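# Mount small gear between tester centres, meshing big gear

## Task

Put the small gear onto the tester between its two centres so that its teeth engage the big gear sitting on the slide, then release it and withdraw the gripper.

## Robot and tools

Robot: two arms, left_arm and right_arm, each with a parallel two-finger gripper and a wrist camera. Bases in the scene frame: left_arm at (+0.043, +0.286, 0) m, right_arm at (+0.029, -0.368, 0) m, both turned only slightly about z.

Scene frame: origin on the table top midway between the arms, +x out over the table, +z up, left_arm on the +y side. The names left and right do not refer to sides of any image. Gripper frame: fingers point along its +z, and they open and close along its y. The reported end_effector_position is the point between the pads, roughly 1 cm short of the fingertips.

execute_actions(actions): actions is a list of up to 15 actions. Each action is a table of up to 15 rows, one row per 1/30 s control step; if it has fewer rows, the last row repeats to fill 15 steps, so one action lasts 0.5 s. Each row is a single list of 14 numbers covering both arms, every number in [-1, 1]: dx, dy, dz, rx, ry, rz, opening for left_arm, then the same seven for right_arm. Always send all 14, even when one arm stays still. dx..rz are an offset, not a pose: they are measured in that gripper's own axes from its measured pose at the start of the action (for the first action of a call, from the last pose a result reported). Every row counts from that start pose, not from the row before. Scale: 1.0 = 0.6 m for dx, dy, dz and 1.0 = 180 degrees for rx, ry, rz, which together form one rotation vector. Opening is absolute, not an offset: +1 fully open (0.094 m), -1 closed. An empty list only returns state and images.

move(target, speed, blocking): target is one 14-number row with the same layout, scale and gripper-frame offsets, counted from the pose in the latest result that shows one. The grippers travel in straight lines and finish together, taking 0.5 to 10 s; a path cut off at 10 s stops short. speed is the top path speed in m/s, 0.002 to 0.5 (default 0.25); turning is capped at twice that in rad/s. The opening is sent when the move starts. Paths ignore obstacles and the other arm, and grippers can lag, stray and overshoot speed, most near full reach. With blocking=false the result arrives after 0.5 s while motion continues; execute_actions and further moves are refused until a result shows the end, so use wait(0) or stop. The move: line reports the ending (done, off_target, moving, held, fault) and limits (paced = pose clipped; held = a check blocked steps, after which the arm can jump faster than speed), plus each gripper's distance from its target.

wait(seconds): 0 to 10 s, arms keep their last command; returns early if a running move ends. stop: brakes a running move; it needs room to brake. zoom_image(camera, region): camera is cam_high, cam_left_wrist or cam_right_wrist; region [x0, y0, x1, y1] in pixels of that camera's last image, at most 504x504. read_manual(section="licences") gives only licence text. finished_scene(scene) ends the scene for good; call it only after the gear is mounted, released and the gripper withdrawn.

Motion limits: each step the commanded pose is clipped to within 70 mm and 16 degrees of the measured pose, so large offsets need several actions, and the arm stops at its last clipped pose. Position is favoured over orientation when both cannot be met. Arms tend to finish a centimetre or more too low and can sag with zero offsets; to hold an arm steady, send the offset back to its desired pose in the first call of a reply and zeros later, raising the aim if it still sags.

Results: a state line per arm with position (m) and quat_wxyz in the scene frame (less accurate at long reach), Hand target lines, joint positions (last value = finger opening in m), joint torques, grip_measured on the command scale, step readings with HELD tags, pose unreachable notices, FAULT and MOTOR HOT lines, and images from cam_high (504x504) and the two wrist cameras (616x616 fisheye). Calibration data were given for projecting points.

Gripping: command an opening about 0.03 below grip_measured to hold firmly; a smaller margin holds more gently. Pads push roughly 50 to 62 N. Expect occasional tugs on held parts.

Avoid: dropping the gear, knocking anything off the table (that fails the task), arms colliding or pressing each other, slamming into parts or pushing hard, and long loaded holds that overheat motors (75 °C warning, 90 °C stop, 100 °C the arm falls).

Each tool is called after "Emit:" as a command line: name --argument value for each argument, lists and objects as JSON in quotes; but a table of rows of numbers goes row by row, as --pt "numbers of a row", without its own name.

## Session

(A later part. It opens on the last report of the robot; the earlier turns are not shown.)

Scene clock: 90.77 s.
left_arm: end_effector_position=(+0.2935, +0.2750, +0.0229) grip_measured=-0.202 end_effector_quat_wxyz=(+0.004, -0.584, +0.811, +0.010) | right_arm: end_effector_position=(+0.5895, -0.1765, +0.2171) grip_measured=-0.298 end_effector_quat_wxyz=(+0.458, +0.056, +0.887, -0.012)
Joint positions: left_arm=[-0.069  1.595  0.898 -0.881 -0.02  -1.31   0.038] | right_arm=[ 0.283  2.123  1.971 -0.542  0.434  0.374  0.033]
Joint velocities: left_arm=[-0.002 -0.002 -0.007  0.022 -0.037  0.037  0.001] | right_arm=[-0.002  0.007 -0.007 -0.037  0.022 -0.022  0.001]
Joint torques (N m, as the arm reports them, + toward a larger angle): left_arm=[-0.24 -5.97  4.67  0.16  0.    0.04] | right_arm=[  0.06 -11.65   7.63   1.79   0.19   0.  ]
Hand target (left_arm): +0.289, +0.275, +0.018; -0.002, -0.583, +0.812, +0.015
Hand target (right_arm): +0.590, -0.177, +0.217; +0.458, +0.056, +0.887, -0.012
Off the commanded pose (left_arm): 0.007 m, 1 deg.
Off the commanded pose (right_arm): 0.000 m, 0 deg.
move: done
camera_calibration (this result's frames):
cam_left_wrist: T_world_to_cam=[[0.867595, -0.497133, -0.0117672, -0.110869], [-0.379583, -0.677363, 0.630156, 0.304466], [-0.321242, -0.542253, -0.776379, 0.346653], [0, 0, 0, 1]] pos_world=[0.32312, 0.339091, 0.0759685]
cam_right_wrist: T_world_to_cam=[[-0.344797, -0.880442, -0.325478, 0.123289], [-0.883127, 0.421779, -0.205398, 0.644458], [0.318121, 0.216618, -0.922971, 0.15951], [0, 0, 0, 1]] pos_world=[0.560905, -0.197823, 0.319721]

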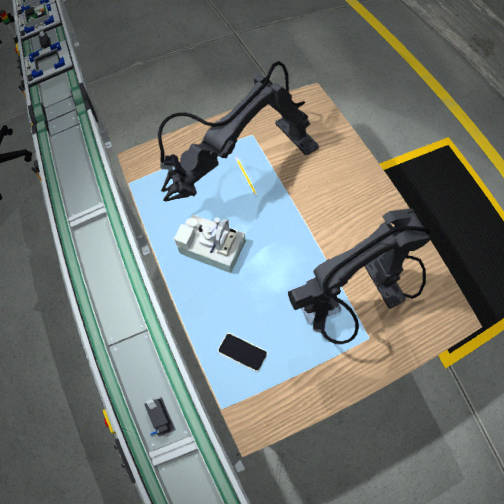

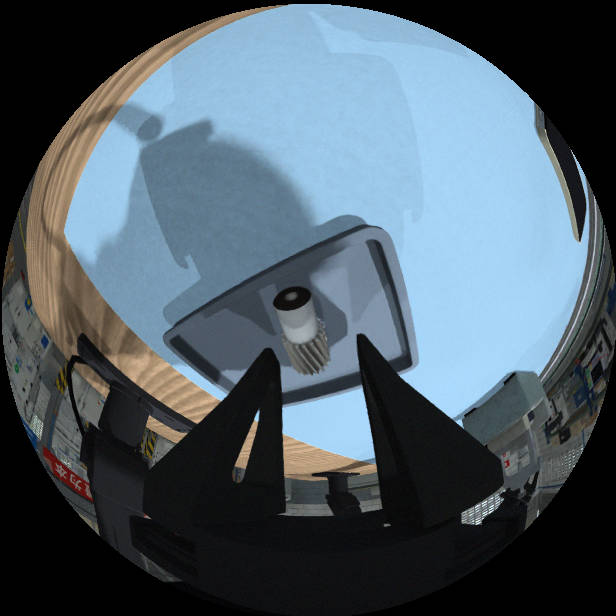

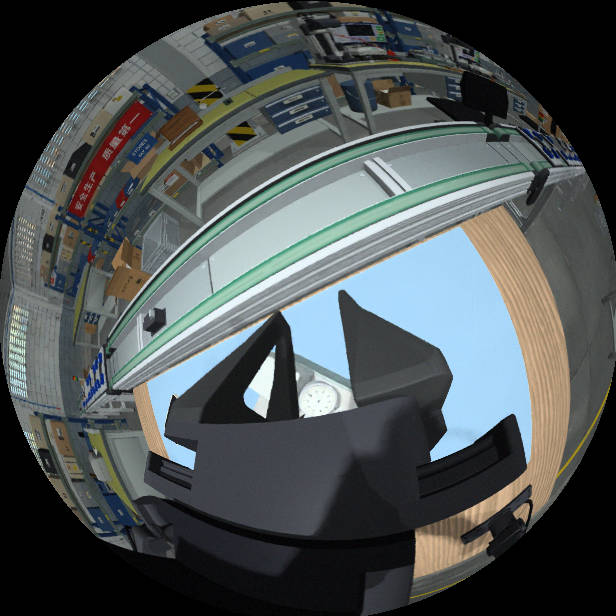

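Emit:
execute_actions --actions '[[[0,0,0.004,0,0,0,-0.69,0,0,0,0,0,0,-0.3]],[[0,0,0,0,0,0,-0.69,0,0,0,0,0,0,-0.3]]]'

Emit:
move --target '[0,0,-0.2,0,0,0.5,-0.69,0,0,0,0,0,0,-0.3]'

Emit:
move --target '[0,0,0,0,-0.5,0,-0.69,0,0,0,0,0,0,-0.3]'

Scene clock: 98.93 s.
left_arm: end_effector_position=(+0.2944, +0.2748, +0.0229) grip_measured=-0.672 end_effector_quat_wxyz=(+0.005, -0.584, +0.811, +0.009) | right_arm: end_effector_position=(+0.5895, -0.1765, +0.2171) grip_measured=-0.298 end_effector_quat_wxyz=(+0.458, +0.056, +0.887, -0.012)
Joint positions: left_arm=[-0.069  1.595  0.898 -0.878 -0.019 -1.31   0.015] | right_arm=[ 0.283  2.123  1.971 -0.542  0.434  0.374  0.033]
Joint velocities: left_arm=[-0.012 -0.007 -0.002 -0.022 -0.022 -0.037 -0.   ] | right_arm=[ 0.002 -0.007 -0.007  0.022 -0.022 -0.007 -0.002]
Joint torques (N m, as the arm reports them, + toward a larger angle): left_arm=[ 0.02 -6.79  5.93  0.14  0.    0.03] | right_arm=[  0.03 -11.67   7.57   1.77   0.17  -0.01]
Hand target (left_arm): +0.294, +0.275, +0.023; +0.005, -0.584, +0.811, +0.009
Hand target (right_arm): +0.590, -0.177, +0.217; +0.458, +0.056, +0.887, -0.012
Off the commanded pose (left_arm): 0.000 m, 0 deg.
Off the commanded pose (right_arm): 0.000 m, 0 deg.
Step readings (end_effector_position; steps 1 to 15: 1st action; 16 to 30: 2nd action):
0: left_arm (+0.2938, +0.2750, +0.0229) | right_arm (+0.5895, -0.1765, +0.2171)
1: left_arm (+0.2939, +0.2750, +0.0229) | right_arm (+0.5895, -0.1765, +0.2171)
2: left_arm (+0.2940, +0.2749, +0.0229) | right_arm (+0.5895, -0.1765, +0.2171)
4: left_arm (+0.2944, +0.2749, +0.0229) | right_arm (+0.5895, -0.1765, +0.2171)
8: left_arm (+0.2944, +0.2748, +0.0229) | right_arm (+0.5895, -0.1765, +0.2171)
15: left_arm (+0.2944, +0.2748, +0.0229) | right_arm (+0.5895, -0.1765, +0.2171)
16: left_arm (+0.2944, +0.2748, +0.0229) | right_arm (+0.5895, -0.1765, +0.2171)
17: left_arm (+0.2944, +0.2748, +0.0229) | right_arm (+0.5895, -0.1765, +0.2171)
19: left_arm (+0.2944, +0.2748, +0.0229) | right_arm (+0.5895, -0.1765, +0.2171)
23: left_arm (+0.2944, +0.2748, +0.0229) | right_arm (+0.5895, -0.1765, +0.2171)
30: end_effector_position above
camera_calibration (this result's frames):
cam_left_wrist: T_world_to_cam=[[0.867631, -0.497139, -0.0083509, -0.111782], [-0.381709, -0.676751, 0.629529, 0.305136], [-0.318615, -0.543011, -0.776932, 0.346263], [0, 0, 0, 1]] pos_world=[0.323783, 0.338954, 0.0759978]
cam_right_wrist: T_world_to_cam=[[-0.344797, -0.880442, -0.325478, 0.123289], [-0.883127, 0.421779, -0.205398, 0.644458], [0.318121, 0.216618, -0.922971, 0.15951], [0, 0, 0, 1]] pos_world=[0.560905, -0.197823, 0.319721]

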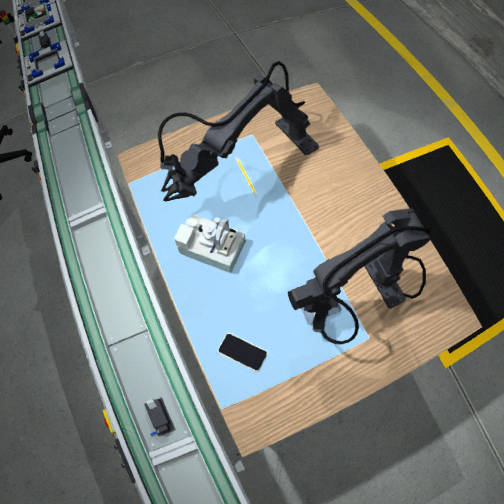

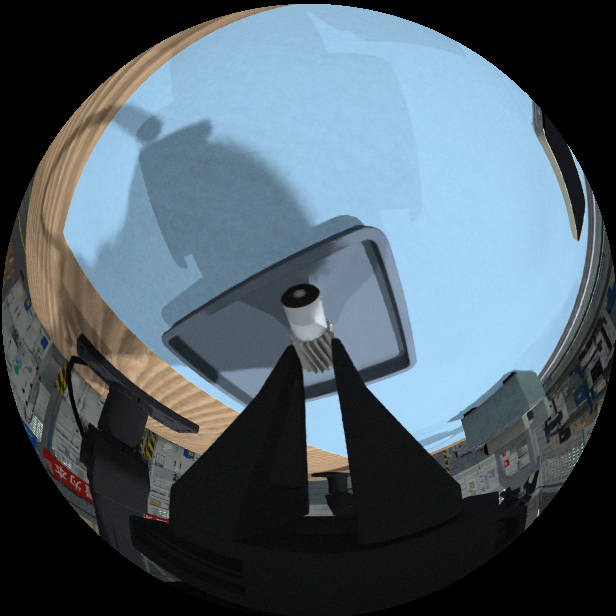

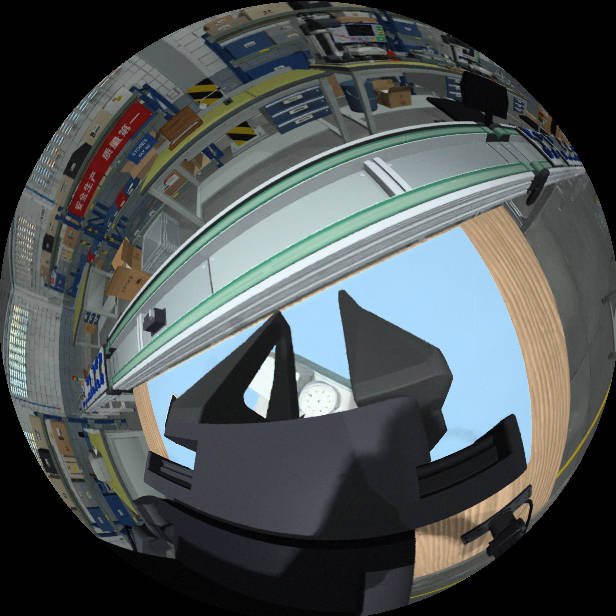

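Scene clock: 102.67 s.
left_arm: end_effector_position=(+0.2894, +0.2751, +0.1295) grip_measured=-0.673 end_effector_quat_wxyz=(-0.024, +0.154, +0.988, +0.007) | right_arm: end_effector_position=(+0.5895, -0.1765, +0.2171) grip_measured=-0.298 end_effector_quat_wxyz=(+0.458, +0.056, +0.887, -0.012)
Joint positions: left_arm=[-0.069  1.518  1.26  -1.358 -0.019  0.246  0.015] | right_arm=[ 0.283  2.123  1.971 -0.542  0.434  0.374  0.033]
Joint velocities: left_arm=[ 0.012 -0.022  0.002  0.007  0.007  0.007  0.   ] | right_arm=[ 0.012 -0.017  0.002 -0.007 -0.022  0.007 -0.   ]
Joint torques (N m, as the arm reports them, + toward a larger angle): left_arm=[-0.32 -8.37  8.98 -0.09 -0.03  0.08] | right_arm=[  0.02 -11.6    7.68   1.78   0.17   0.02]
Hand target (left_arm): +0.295, +0.274, +0.142; -0.002, +0.160, +0.987, +0.009
Hand target (right_arm): +0.590, -0.177, +0.217; +0.458, +0.056, +0.887, -0.012
Off the commanded pose (left_arm): 0.015 m, 3 deg.
Off the commanded pose (right_arm): 0.000 m, 0 deg.
move: off_target (left_arm)
camera_calibration (this result's frames):
cam_left_wrist: T_world_to_cam=[[-0.485145, -0.874414, 0.00583454, 0.387056], [-0.639999, 0.359618, 0.679026, 0.0195847], [-0.595848, 0.325692, -0.734091, 0.263354], [0, 0, 0, 1]] pos_world=[0.357232, 0.245632, 0.177769]
cam_right_wrist: T_world_to_cam=[[-0.344797, -0.880442, -0.325478, 0.123289], [-0.883127, 0.421779, -0.205398, 0.644458], [0.318121, 0.216618, -0.922971, 0.15951], [0, 0, 0, 1]] pos_world=[0.560905, -0.197823, 0.319721]

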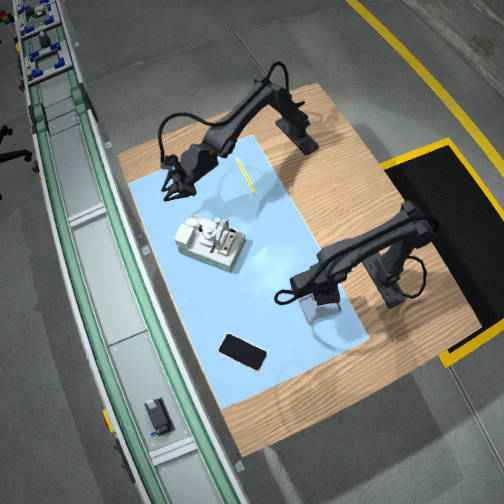

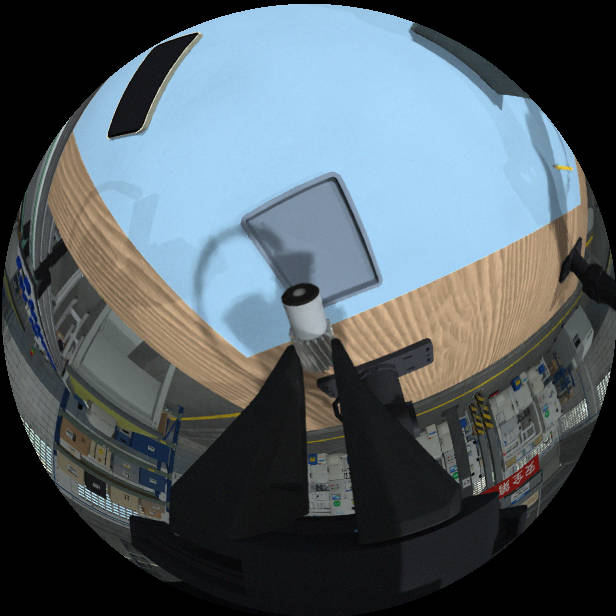

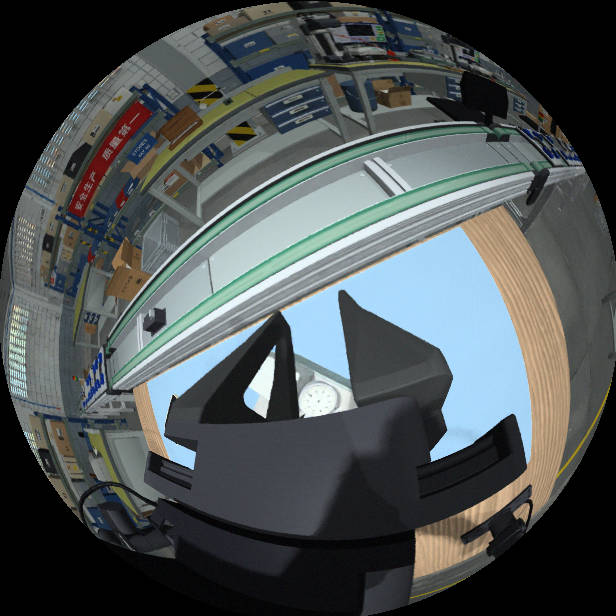

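Scene clock: 106.47 s.
left_arm: end_effector_position=(+0.2925, +0.2743, +0.1273) grip_measured=-0.673 end_effector_quat_wxyz=(+0.629, +0.120, +0.760, -0.113) | right_arm: end_effector_position=(+0.5895, -0.1765, +0.2171) grip_measured=-0.298 end_effector_quat_wxyz=(+0.458, +0.056, +0.887, -0.012)
Joint positions: left_arm=[ 0.48   0.438 -0.009  0.179  0.803  0.174  0.015] | right_arm=[ 0.283  2.123  1.971 -0.542  0.434  0.374  0.033]
Joint velocities: left_arm=[ 0.007  0.027 -0.007  0.037  0.066  0.022 -0.   ] | right_arm=[-0.002  0.022  0.007 -0.037 -0.022  0.051 -0.   ]
Joint torques (N m, as the arm reports them, + toward a larger angle): left_arm=[ 0.68  2.16  7.24  1.8   0.28 -0.05] | right_arm=[  0.04 -11.64   7.63   1.78   0.19   0.01]
Hand target (left_arm): +0.292, +0.274, +0.127; +0.630, +0.119, +0.758, -0.118
Hand target (right_arm): +0.590, -0.177, +0.217; +0.458, +0.056, +0.887, -0.012
Off the commanded pose (left_arm): 0.004 m, 8 deg.
Off the commanded pose (right_arm): 0.000 m, 0 deg.
joint sent to its limit (left arm) — the command would take joint 3 (elbow) past its lower limit, so that joint was sent only as far as its limit.
move: off_target (left_arm)
camera_calibration (this result's frames):
cam_left_wrist: T_world_to_cam=[[-0.3561, -0.918527, -0.171756, 0.384778], [-0.682445, 0.381194, -0.623666, 0.195735], [0.638327, -0.104874, -0.762588, 0.0245765], [0, 0, 0, 1]] pos_world=[0.25491, 0.281394, 0.206903]
cam_right_wrist: T_world_to_cam=[[-0.344797, -0.880442, -0.325478, 0.123289], [-0.883127, 0.421779, -0.205398, 0.644458], [0.318121, 0.216618, -0.922971, 0.15951], [0, 0, 0, 1]] pos_world=[0.560905, -0.197823, 0.319721]

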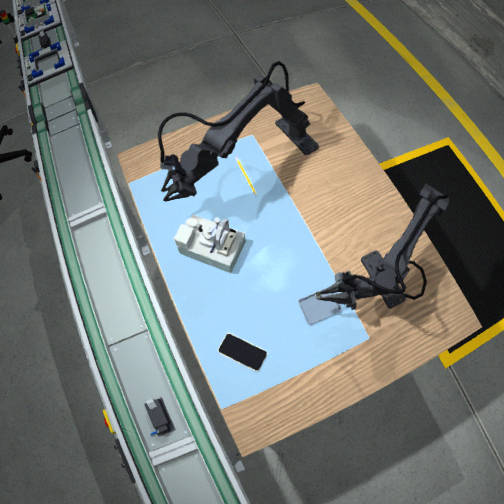

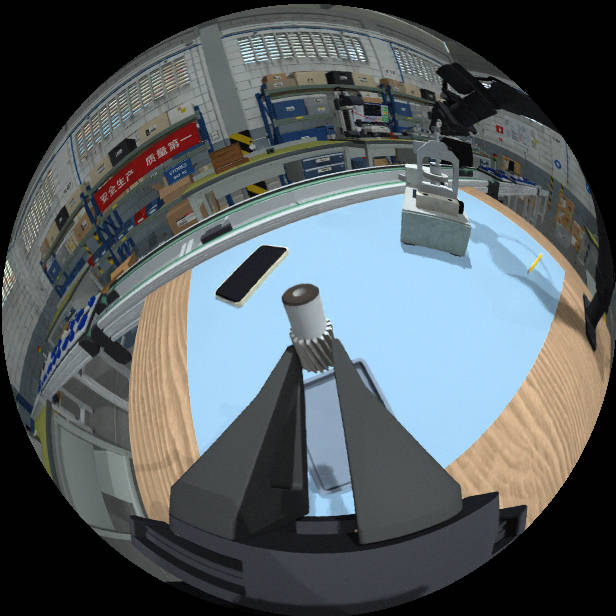

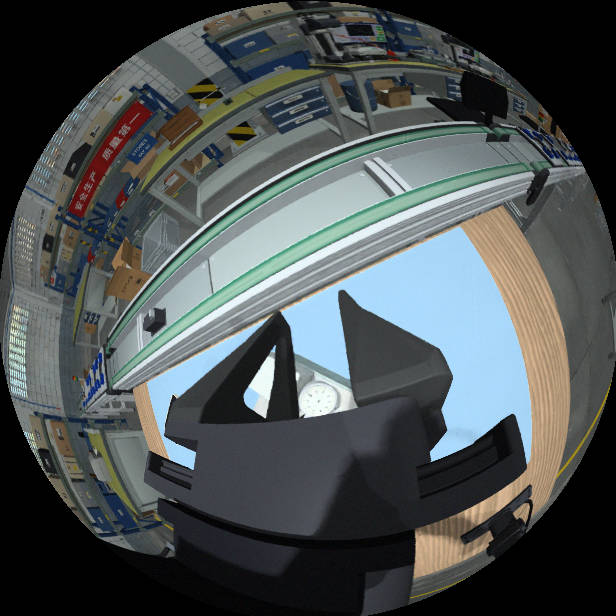

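Emit:
move --target '[-0.075,-0.25,0.22,0.167,-0.07,0,-0.7,0,0,0,0,0,0,-0.3]' --speed 0.15

Scene clock: 122.77 s.
left_arm: end_effector_position=(+0.3663, +0.0938, +0.1405) grip_measured=-0.677 end_effector_quat_wxyz=(+0.640, +0.265, +0.652, -0.309) | right_arm: end_effector_position=(+0.5895, -0.1765, +0.2171) grip_measured=-0.298 end_effector_quat_wxyz=(+0.458, +0.056, +0.887, -0.012)
Joint positions: left_arm=[-0.297  1.747  0.241  1.518  0.546 -0.07   0.015] | right_arm=[ 0.283  2.123  1.971 -0.542  0.434  0.374  0.033]
Joint velocities: left_arm=[ 0.002  0.007  0.007  0.051 -0.007  0.022  0.   ] | right_arm=[ 0.012  0.007 -0.007  0.007 -0.066 -0.022  0.   ]
Joint torques (N m, as the arm reports them, + toward a larger angle): left_arm=[-0.74 -5.39  6.07  1.93  0.06 -0.08] | right_arm=[  0.06 -11.65   7.66   1.79   0.17   0.02]
Hand target (left_arm): +0.370, +0.088, +0.150; +0.650, +0.270, +0.636, -0.316
Hand target (right_arm): +0.590, -0.177, +0.217; +0.458, +0.056, +0.887, -0.012
Off the commanded pose (left_arm): 0.014 m, 3 deg.
Off the commanded pose (right_arm): 0.000 m, 0 deg.
move: off_target (left_arm)
camera_calibration (this result's frames):
cam_left_wrist: T_world_to_cam=[[-0.736815, -0.662711, -0.133855, 0.357679], [-0.347171, 0.540749, -0.7662, 0.205285], [0.580151, -0.518077, -0.628507, 0.00984986], [0, 0, 0, 1]] pos_world=[0.329098, 0.131133, 0.211357]
cam_right_wrist: T_world_to_cam=[[-0.344797, -0.880442, -0.325478, 0.123289], [-0.883127, 0.421779, -0.205398, 0.644458], [0.318121, 0.216618, -0.922971, 0.15951], [0, 0, 0, 1]] pos_world=[0.560905, -0.197823, 0.319721]

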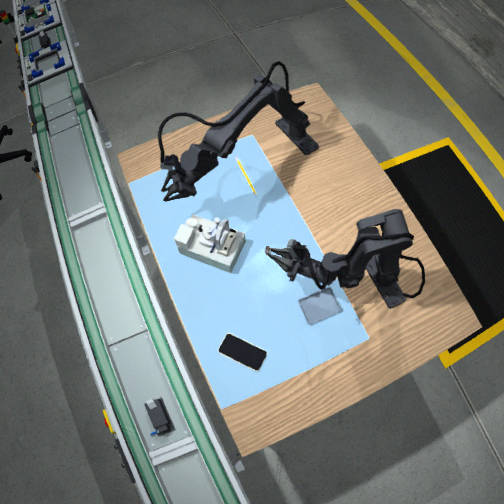

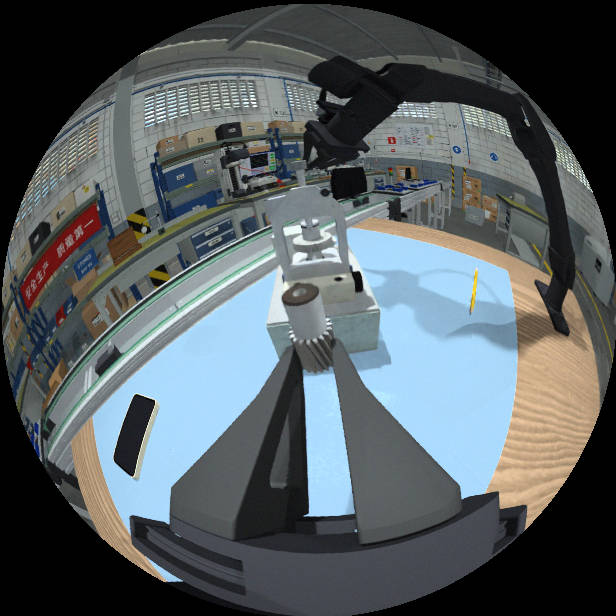

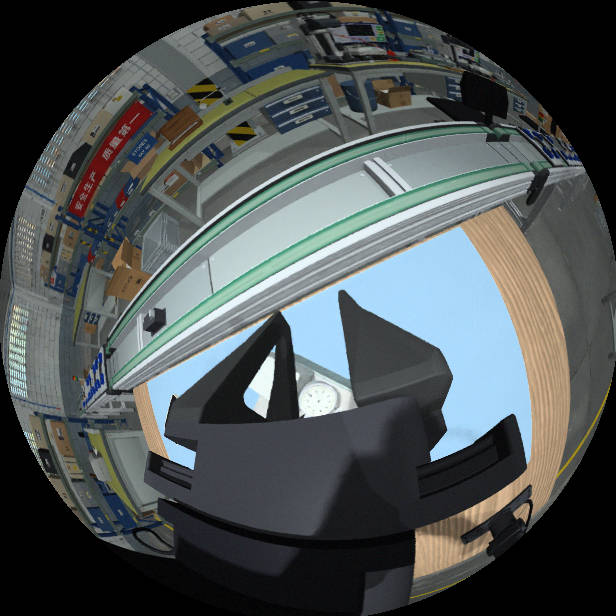

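Emit:
move --target '[-0.01,0,0,0,-0.01,0,-0.7,0.11,0.1,-0.33,-0.18,0,-0.13,-0.3]'

Scene clock: 136.93 s.
left_arm: end_effector_position=(+0.3661, +0.0939, +0.1481) grip_measured=-0.677 end_effector_quat_wxyz=(+0.650, +0.263, +0.641, -0.312) | right_arm: end_effector_position=(+0.4059, -0.0954, +0.2829) grip_measured=-0.298 end_effector_quat_wxyz=(+0.455, -0.242, +0.845, +0.141)
Joint positions: left_arm=[-0.297  1.747  0.241  1.552  0.546 -0.081  0.015] | right_arm=[ 0.473  1.525  1.43  -0.484  0.056  0.058  0.033]
Joint velocities: left_arm=[-0.007 -0.012  0.007 -0.066 -0.007 -0.037  0.001] | right_arm=[ 0.002  0.007 -0.012  0.051  0.066 -0.037  0.   ]
Joint torques (N m, as the arm reports them, + toward a larger angle): left_arm=[-0.02 -4.64  3.69  1.86 -0.05 -0.04] | right_arm=[ 0.46 -7.77  6.14  1.74 -0.09 -0.07]
Hand target (left_arm): +0.366, +0.094, +0.147; +0.650, +0.260, +0.642, -0.313
Hand target (right_arm): +0.397, -0.096, +0.277; +0.445, -0.253, +0.847, +0.140
Off the commanded pose (left_arm): 0.002 m, 0 deg.
Off the commanded pose (right_arm): 0.009 m, 2 deg.
move: done
camera_calibration (this result's frames):
cam_left_wrist: T_world_to_cam=[[-0.73371, -0.664886, -0.139986, 0.358557], [-0.328393, 0.527367, -0.783608, 0.207933], [0.594834, -0.528971, -0.605279, 0.00695778], [0, 0, 0, 1]] pos_world=[0.327222, 0.132423, 0.217343]
cam_right_wrist: T_world_to_cam=[[0.295153, -0.898722, -0.324321, -0.109015], [-0.943462, -0.220542, -0.24747, 0.436742], [0.15088, 0.379026, -0.913003, 0.341642], [0, 0, 0, 1]] pos_world=[0.392678, -0.131146, 0.384644]

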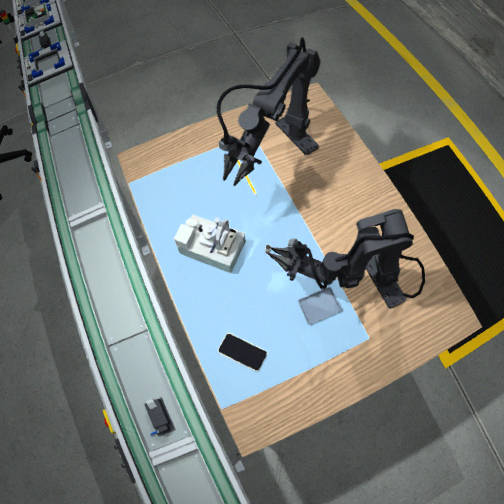

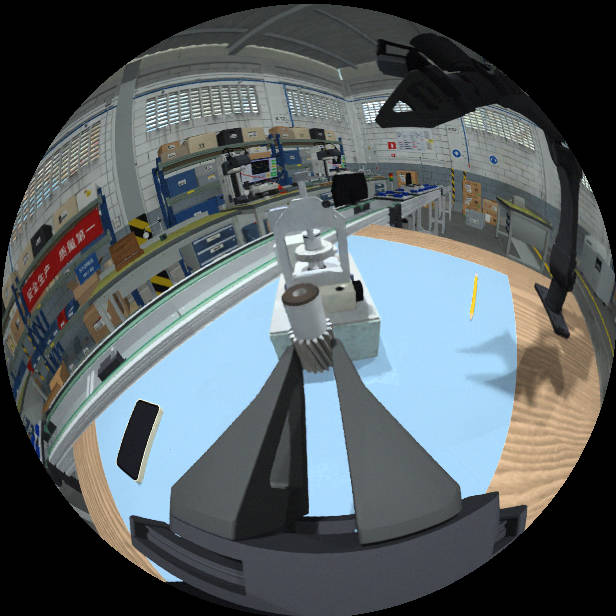

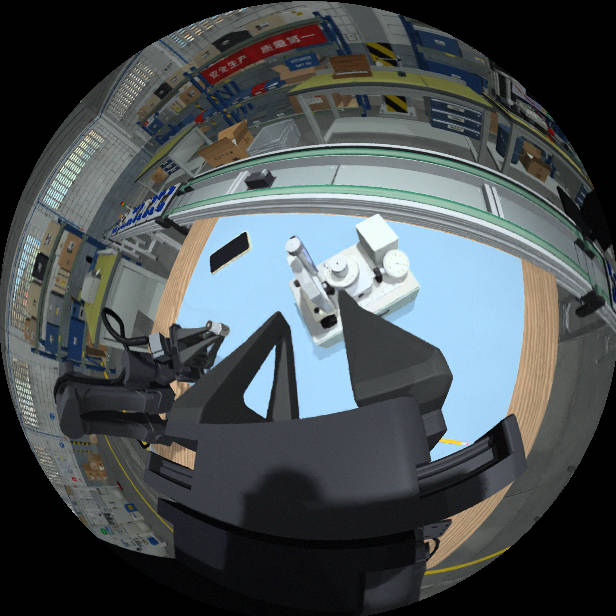

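Emit:
move --target '[0,0,0,0,0,0,-0.7,-0.015,0.032,0.155,0,0,0,-0.3]'

Scene clock: 146.10 s.
left_arm: end_effector_position=(+0.3661, +0.0939, +0.1481) grip_measured=-0.677 end_effector_quat_wxyz=(+0.650, +0.263, +0.641, -0.312) | right_arm: end_effector_position=(+0.4638, -0.0386, +0.2242) grip_measured=-0.298 end_effector_quat_wxyz=(+0.439, -0.248, +0.853, +0.136)
Joint positions: left_arm=[-0.297  1.747  0.241  1.552  0.546 -0.081  0.015] | right_arm=[ 0.498  1.844  1.584 -0.357  0.071  0.067  0.033]
Joint velocities: left_arm=[ 0.007  0.007 -0.002 -0.037 -0.022 -0.066 -0.001] | right_arm=[ 0.002  0.007 -0.022 -0.037  0.051 -0.007 -0.001]
Joint torques (N m, as the arm reports them, + toward a larger angle): left_arm=[-0.06 -6.29  3.73  1.69 -0.01  0.  ] | right_arm=[ 0.55 -9.71 10.12  1.92  0.15  0.1 ]
Hand target (left_arm): +0.366, +0.094, +0.148; +0.650, +0.263, +0.641, -0.312
Hand target (right_arm): +0.466, -0.034, +0.241; +0.455, -0.242, +0.845, +0.141
Off the commanded pose (left_arm): 0.000 m, 0 deg.
Off the commanded pose (right_arm): 0.017 m, 2 deg.
move: off_target (right_arm)
camera_calibration (this result's frames):
cam_left_wrist: T_world_to_cam=[[-0.733659, -0.664902, -0.140181, 0.358579], [-0.328107, 0.527282, -0.783786, 0.207928], [0.595055, -0.529037, -0.605003, 0.00689639], [0, 0, 0, 1]] pos_world=[0.327193, 0.132432, 0.217409]
cam_right_wrist: T_world_to_cam=[[0.292057, -0.904414, -0.311029, -0.0958785], [-0.948657, -0.232645, -0.214304, 0.483824], [0.12146, 0.357649, -0.925924, 0.273462], [0, 0, 0, 1]] pos_world=[0.453771, -0.0719577, 0.327069]

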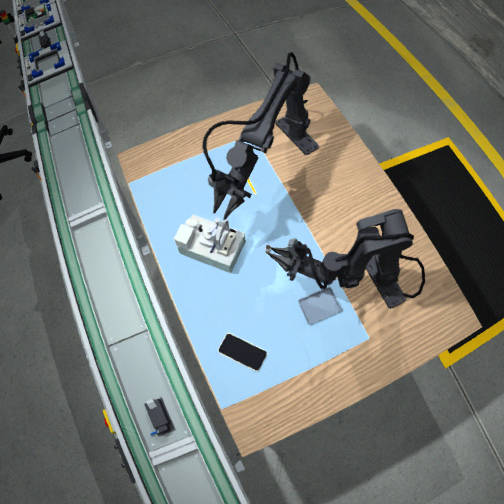

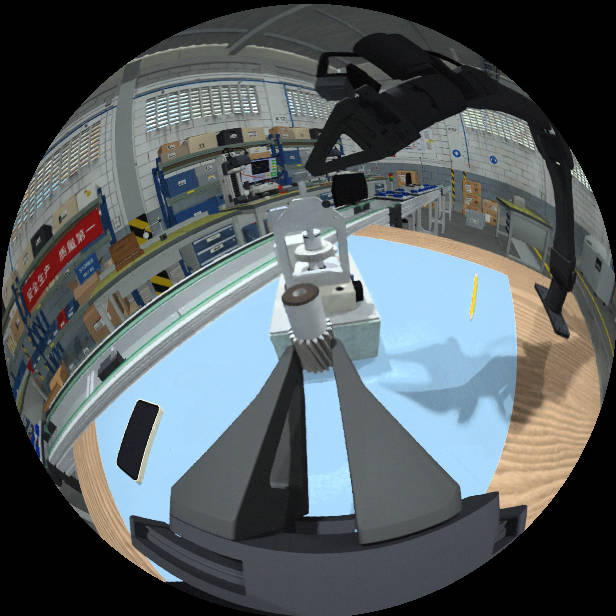

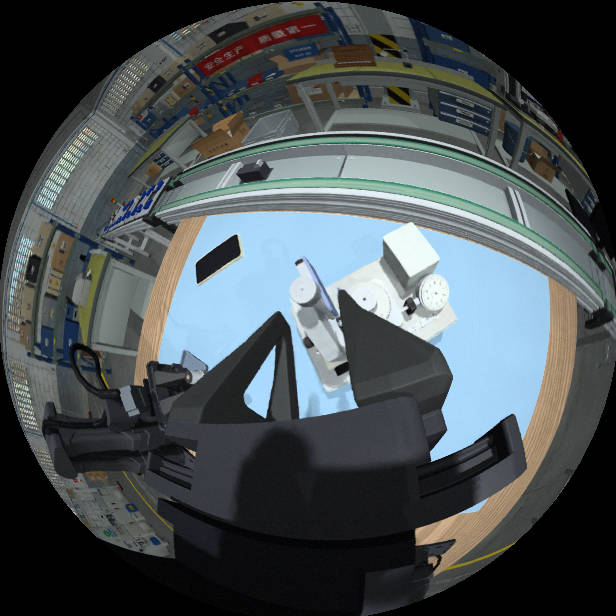

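Emit:
move --target '[0,0,0,0,0,0,-0.7,-0.015,0.018,0.045,0,-0.01,0,-0.3]' --speed 0.08

Scene clock: 153.03 s.
left_arm: end_effector_position=(+0.3661, +0.0939, +0.1481) grip_measured=-0.677 end_effector_quat_wxyz=(+0.650, +0.263, +0.641, -0.312) | right_arm: end_effector_position=(+0.4778, -0.0206, +0.2050) grip_measured=-0.298 end_effector_quat_wxyz=(+0.441, -0.251, +0.851, +0.136)
Joint positions: left_arm=[-0.297  1.747  0.241  1.552  0.546 -0.081  0.015] | right_arm=[ 0.51   1.932  1.622 -0.304  0.078  0.067  0.033]
Joint velocities: left_arm=[-0.012  0.002 -0.007 -0.007 -0.007 -0.037 -0.001] | right_arm=[ 0.017  0.007  0.007  0.051 -0.007  0.081 -0.001]
Joint torques (N m, as the arm reports them, + toward a larger angle): left_arm=[-0.05 -6.19  3.73  1.68 -0.02  0.01] | right_arm=[ 0.6  -9.62 10.1   1.94  0.13  0.1 ]
Hand target (left_arm): +0.366, +0.094, +0.148; +0.650, +0.263, +0.641, -0.312
Hand target (right_arm): +0.481, -0.015, +0.217; +0.453, -0.246, +0.846, +0.139
Off the commanded pose (left_arm): 0.000 m, 0 deg.
Off the commanded pose (right_arm): 0.013 m, 2 deg.
move: off_target (right_arm)
camera_calibration (this result's frames):
cam_left_wrist: T_world_to_cam=[[-0.733659, -0.664902, -0.140181, 0.358579], [-0.328107, 0.527282, -0.783786, 0.207928], [0.595055, -0.529037, -0.605003, 0.00689639], [0, 0, 0, 1]] pos_world=[0.327193, 0.132432, 0.217409]
cam_right_wrist: T_world_to_cam=[[0.298786, -0.903, -0.308736, -0.0932987], [-0.946208, -0.238221, -0.218956, 0.49687], [0.12417, 0.357549, -0.925603, 0.246249], [0, 0, 0, 1]] pos_world=[0.467442, -0.05393, 0.307917]

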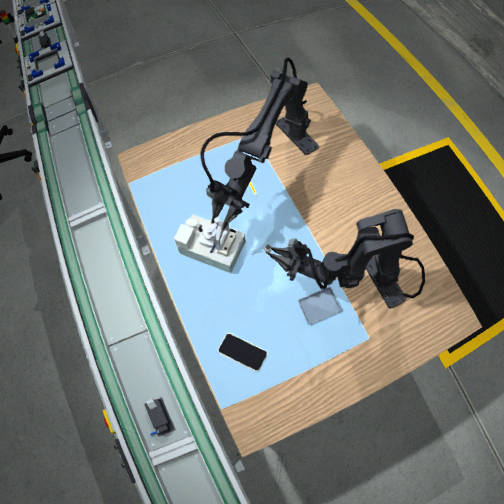

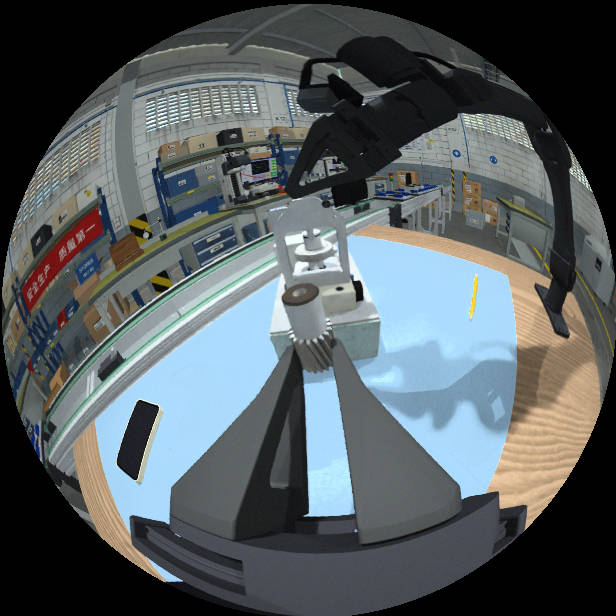

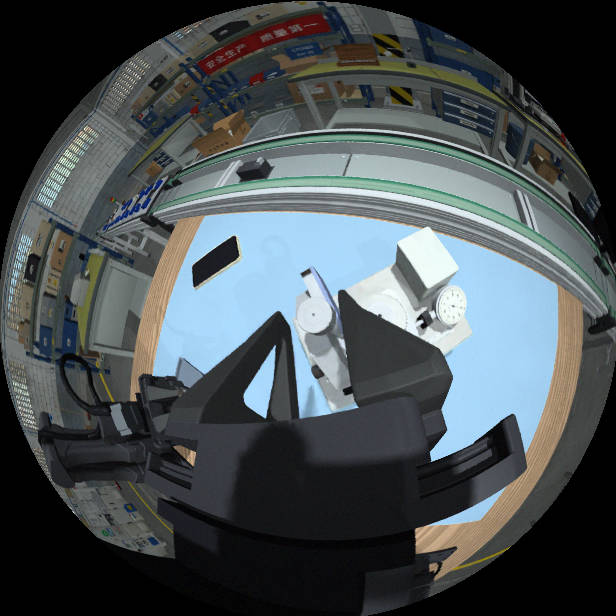

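Emit:
execute_actions --actions '[[[-0.02,0,0.05,0,0,0.02,-0.7,-0.015,0,-0.01,0,-0.01,0,-0.78]],[[-0.02,0,0.05,0,0,0,-0.7,-0.015,0,-0.01,0,-0.01,0,-0.78]],[[-0.02,0,0.05,0,0,0,-0.7,-0.09,0,-0.06,0,-0.04,0,-0.78]],[[0,0,0,0,0,0,-0.7,-0.09,0,-0.06,0,-0.04,0,-0.78]],[[0,0,0,0,0,0,-0.7,-0.09,0,-0.06,0,-0.04,0,-0.78]]]'

Scene clock: 178.17 s.
left_arm: end_effector_position=(+0.4097, +0.0379, +0.1585) grip_measured=-0.677 end_effector_quat_wxyz=(+0.631, +0.283, +0.658, -0.297) | right_arm: end_effector_position=(+0.4808, -0.0246, +0.2159) grip_measured=-0.711 end_effector_quat_wxyz=(+0.454, -0.247, +0.846, +0.133)
Joint positions: left_arm=[-0.443  1.755  0.509  1.218  0.41  -0.023  0.015] | right_arm=[ 0.504  1.917  1.622 -0.293  0.089  0.06   0.014]
Joint velocities: left_arm=[-0.012  0.007 -0.007  0.022  0.095 -0.037 -0.   ] | right_arm=[ 0.007 -0.017 -0.012 -0.022 -0.051 -0.022  0.   ]
Joint torques (N m, as the arm reports them, + toward a larger angle): left_arm=[ 0.01 -7.87  5.27  1.78  0.    0.03] | right_arm=[  0.21 -16.25  11.17   1.99   0.14  -0.07]
Hand target (left_arm): +0.410, +0.038, +0.159; +0.632, +0.283, +0.658, -0.297
Hand target (right_arm): +0.478, -0.027, +0.279; +0.506, -0.237, +0.816, +0.148
Off the commanded pose (left_arm): 0.000 m, 0 deg.
Off the commanded pose (right_arm): 0.065 m, 7 deg.
Step readings (end_effector_position; steps 1 to 15: 1st action; 16 to 30: 2nd action; 31 to 45: 3rd action; 46 to 60: 4th action; 61 to 75: 5th action):
0: left_arm (+0.3661, +0.0939, +0.1481) | right_arm (+0.4779, -0.0207, +0.2050)
1: left_arm (+0.3677, +0.0921, +0.1479) | right_arm (+0.4781, -0.0205, +0.2054)
2: left_arm (+0.3701, +0.0869, +0.1481) | right_arm (+0.4809, -0.0243, +0.2056)
4: left_arm (+0.3744, +0.0771, +0.1523) | right_arm (+0.4810, -0.0243, +0.2056)
8: left_arm (+0.3796, +0.0743, +0.1525) | right_arm (+0.4810, -0.0243, +0.2056)
15: left_arm (+0.3809, +0.0753, +0.1459) | right_arm (+0.4810, -0.0243, +0.2056)
16: left_arm (+0.3825, +0.0735, +0.1454) | right_arm (+0.4810, -0.0244, +0.2056)
17: left_arm (+0.3852, +0.0689, +0.1460) | right_arm (+0.4810, -0.0244, +0.2056)
19: left_arm (+0.3893, +0.0593, +0.1521) | right_arm (+0.4810, -0.0244, +0.2056)
23: left_arm (+0.3943, +0.0556, +0.1562) | right_arm (+0.4810, -0.0244, +0.2056)
30: left_arm (+0.3953, +0.0565, +0.1509) | right_arm (+0.4810, -0.0244, +0.2056)
31: left_arm (+0.3969, +0.0547, +0.1508) | right_arm (+0.4808, -0.0246, +0.2072)
32: left_arm (+0.3996, +0.0505, +0.1515) | right_arm (+0.4807, -0.0247, +0.2083)
34: left_arm (+0.4044, +0.0413, +0.1577) | right_arm (+0.4807, -0.0247, +0.2117)
38: left_arm (+0.4089, +0.0371, +0.1636) | right_arm (+0.4808, -0.0246, +0.2132)
45: left_arm (+0.4097, +0.0379, +0.1589) | right_arm (+0.4808, -0.0246, +0.2132)
46: left_arm (+0.4097, +0.0379, +0.1587) | right_arm (+0.4808, -0.0246, +0.2139)
47: left_arm (+0.4097, +0.0379, +0.1586) | right_arm (+0.4808, -0.0246, +0.2141)
49: left_arm (+0.4097, +0.0379, +0.1586) | right_arm (+0.4808, -0.0246, +0.2153)
53: left_arm (+0.4097, +0.0379, +0.1586) | right_arm (+0.4808, -0.0246, +0.2159)
60: left_arm (+0.4097, +0.0379, +0.1586) | right_arm (+0.4808, -0.0246, +0.2159)
61: left_arm (+0.4097, +0.0379, +0.1586) | right_arm (+0.4808, -0.0246, +0.2159)
62: left_arm (+0.4097, +0.0379, +0.1586) | right_arm (+0.4808, -0.0246, +0.2159)
64: left_arm (+0.4097, +0.0379, +0.1585) | right_arm (+0.4808, -0.0246, +0.2159)
68: left_arm (+0.4097, +0.0379, +0.1585) | right_arm (+0.4808, -0.0246, +0.2159)
75: end_effector_position above
camera_calibration (this result's frames):
cam_left_wrist: T_world_to_cam=[[-0.743632, -0.648533, -0.162531, 0.361765], [-0.343341, 0.579015, -0.739499, 0.25713], [0.573697, -0.494111, -0.653242, -0.0273698], [0, 0, 0, 1]] pos_world=[0.373005, 0.0722108, 0.231066]
cam_right_wrist: T_world_to_cam=[[0.297678, -0.90404, -0.306758, -0.094369], [-0.942267, -0.226609, -0.246539, 0.505501], [0.153367, 0.362437, -0.919303, 0.242054], [0, 0, 0, 1]] pos_world=[0.467285, -0.0584914, 0.318198]

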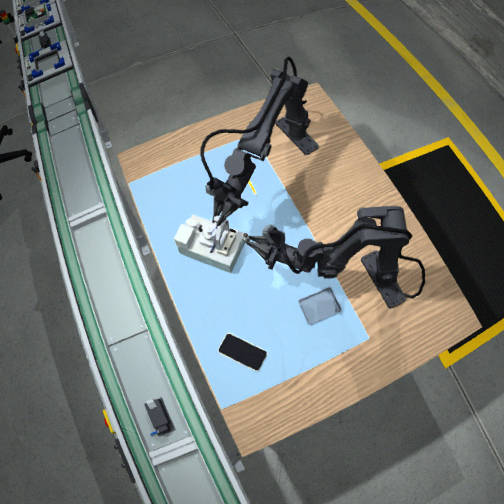

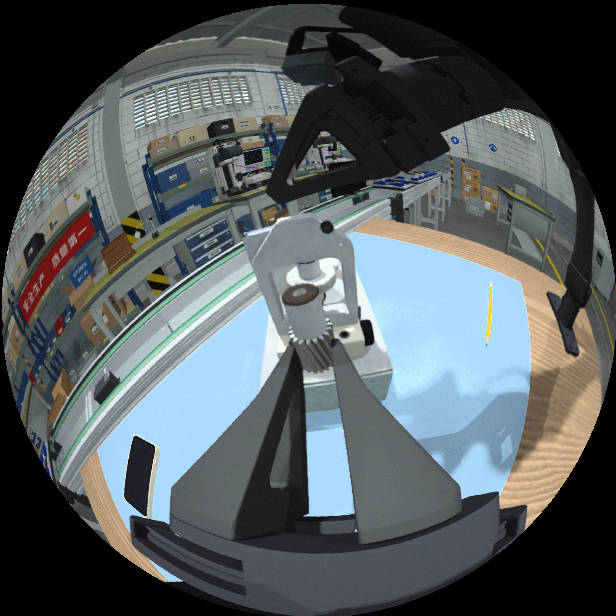

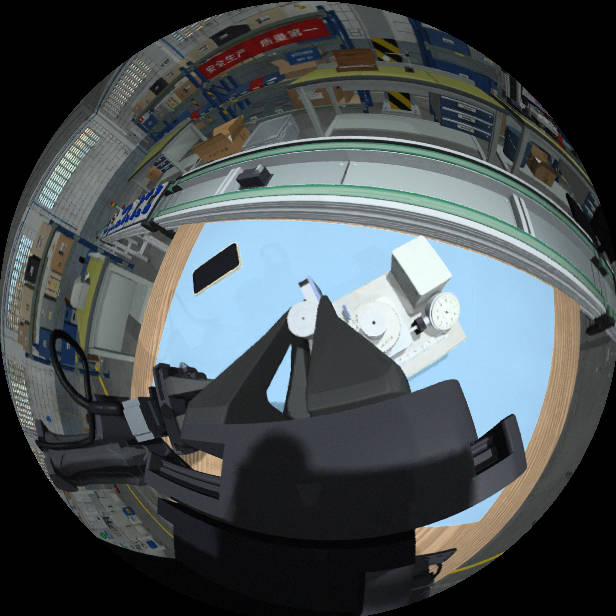

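Emit:
execute_actions --actions '[[[0.015,0.015,0,0,-0.01,0,-0.7,-0.11,0,-0.05,0,-0.085,0,-0.78]],[[0,0,0,0,0,0,-0.7,-0.11,0,-0.05,0,-0.085,0,-0.78]],[[0,0,0,0,0,0,-0.7,-0.11,0,-0.05,0,-0.085,0,-0.78]]]'

Scene clock: 188.63 s.
left_arm: end_effector_position=(+0.4155, +0.0422, +0.1443) grip_measured=-0.677 end_effector_quat_wxyz=(+0.634, +0.280, +0.656, -0.299) | right_arm: end_effector_position=(+0.4836, -0.0228, +0.2230) grip_measured=-0.711 end_effector_quat_wxyz=(+0.547, -0.237, +0.786, +0.161)
Joint positions: left_arm=[-0.421  1.843  0.509  1.316  0.429 -0.029  0.015] | right_arm=[0.504 1.856 1.367 0.131 0.091 0.026 0.014]
Joint velocities: left_arm=[ 0.007 -0.007 -0.002  0.022  0.037 -0.081  0.001] | right_arm=[-0.002 -0.002 -0.007 -0.022 -0.022  0.037 -0.   ]
Joint torques (N m, as the arm reports them, + toward a larger angle): left_arm=[ 0.1  -8.3   4.71  1.78 -0.02  0.05] | right_arm=[  0.28 -16.15   8.1    3.17   0.16  -0.08]
Hand target (left_arm): +0.416, +0.042, +0.144; +0.634, +0.280, +0.656, -0.299
Hand target (right_arm): +0.480, -0.025, +0.293; +0.618, -0.219, +0.733, +0.181
Off the commanded pose (left_arm): 0.000 m, 0 deg.
Off the commanded pose (right_arm): 0.072 m, 11 deg.
Step readings (end_effector_position; steps 1 to 15: 1st action; 16 to 30: 2nd action; 31 to 45: 3rd action):
0: left_arm (+0.4097, +0.0379, +0.1585) | right_arm (+0.4808, -0.0246, +0.2159)
1: left_arm (+0.4101, +0.0379, +0.1581) | right_arm (+0.4814, -0.0244, +0.2175)
2: left_arm (+0.4113, +0.0387, +0.1566) | right_arm (+0.4814, -0.0245, +0.2189)
4: left_arm (+0.4143, +0.0413, +0.1469) | right_arm (+0.4820, -0.0240, +0.2205)
8: left_arm (+0.4159, +0.0427, +0.1386) | right_arm (+0.4823, -0.0238, +0.2209)
15: left_arm (+0.4156, +0.0422, +0.1446) | right_arm (+0.4824, -0.0238, +0.2207)
16: left_arm (+0.4156, +0.0422, +0.1447) | right_arm (+0.4820, -0.0240, +0.2211)
17: left_arm (+0.4156, +0.0422, +0.1447) | right_arm (+0.4820, -0.0241, +0.2221)
19: left_arm (+0.4156, +0.0422, +0.1445) | right_arm (+0.4826, -0.0236, +0.2226)
23: left_arm (+0.4156, +0.0422, +0.1445) | right_arm (+0.4829, -0.0234, +0.2222)
30: left_arm (+0.4156, +0.0422, +0.1445) | right_arm (+0.4830, -0.0233, +0.2224)
31: left_arm (+0.4156, +0.0422, +0.1445) | right_arm (+0.4826, -0.0236, +0.2227)
32: left_arm (+0.4155, +0.0422, +0.1444) | right_arm (+0.4824, -0.0237, +0.2240)
34: left_arm (+0.4155, +0.0422, +0.1444) | right_arm (+0.4831, -0.0232, +0.2235)
38: left_arm (+0.4155, +0.0422, +0.1443) | right_arm (+0.4834, -0.0229, +0.2229)
45: end_effector_position above
camera_calibration (this result's frames):
cam_left_wrist: T_world_to_cam=[[-0.741379, -0.651644, -0.160366, 0.365531], [-0.341599, 0.572135, -0.745635, 0.246657], [0.577639, -0.498018, -0.64677, -0.0402601], [0, 0, 0, 1]] pos_world=[0.37851, 0.0770245, 0.216496]
cam_right_wrist: T_world_to_cam=[[0.374038, -0.860973, -0.344704, -0.118889], [-0.870685, -0.198002, -0.450226, 0.521706], [0.319381, 0.46853, -0.823696, 0.148332], [0, 0, 0, 1]] pos_world=[0.451336, -0.06856, 0.316085]

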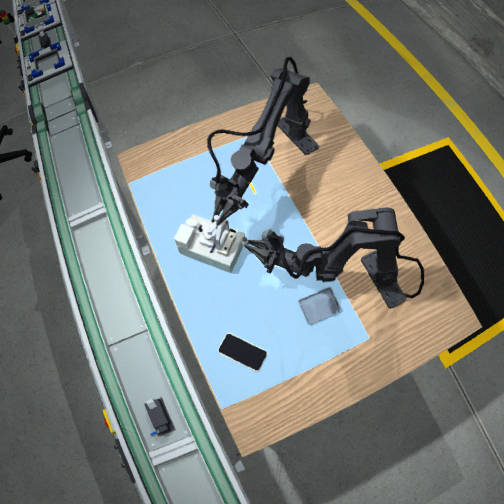

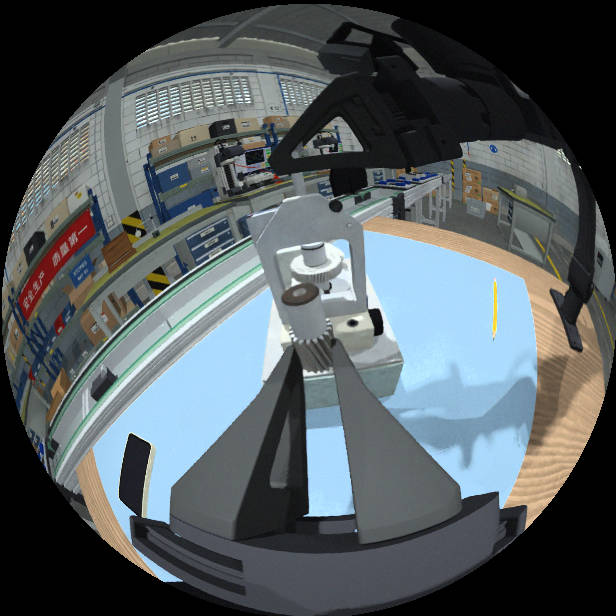

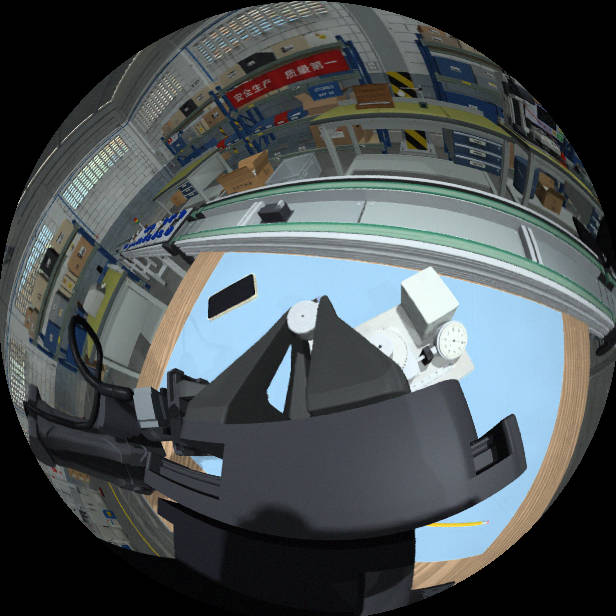

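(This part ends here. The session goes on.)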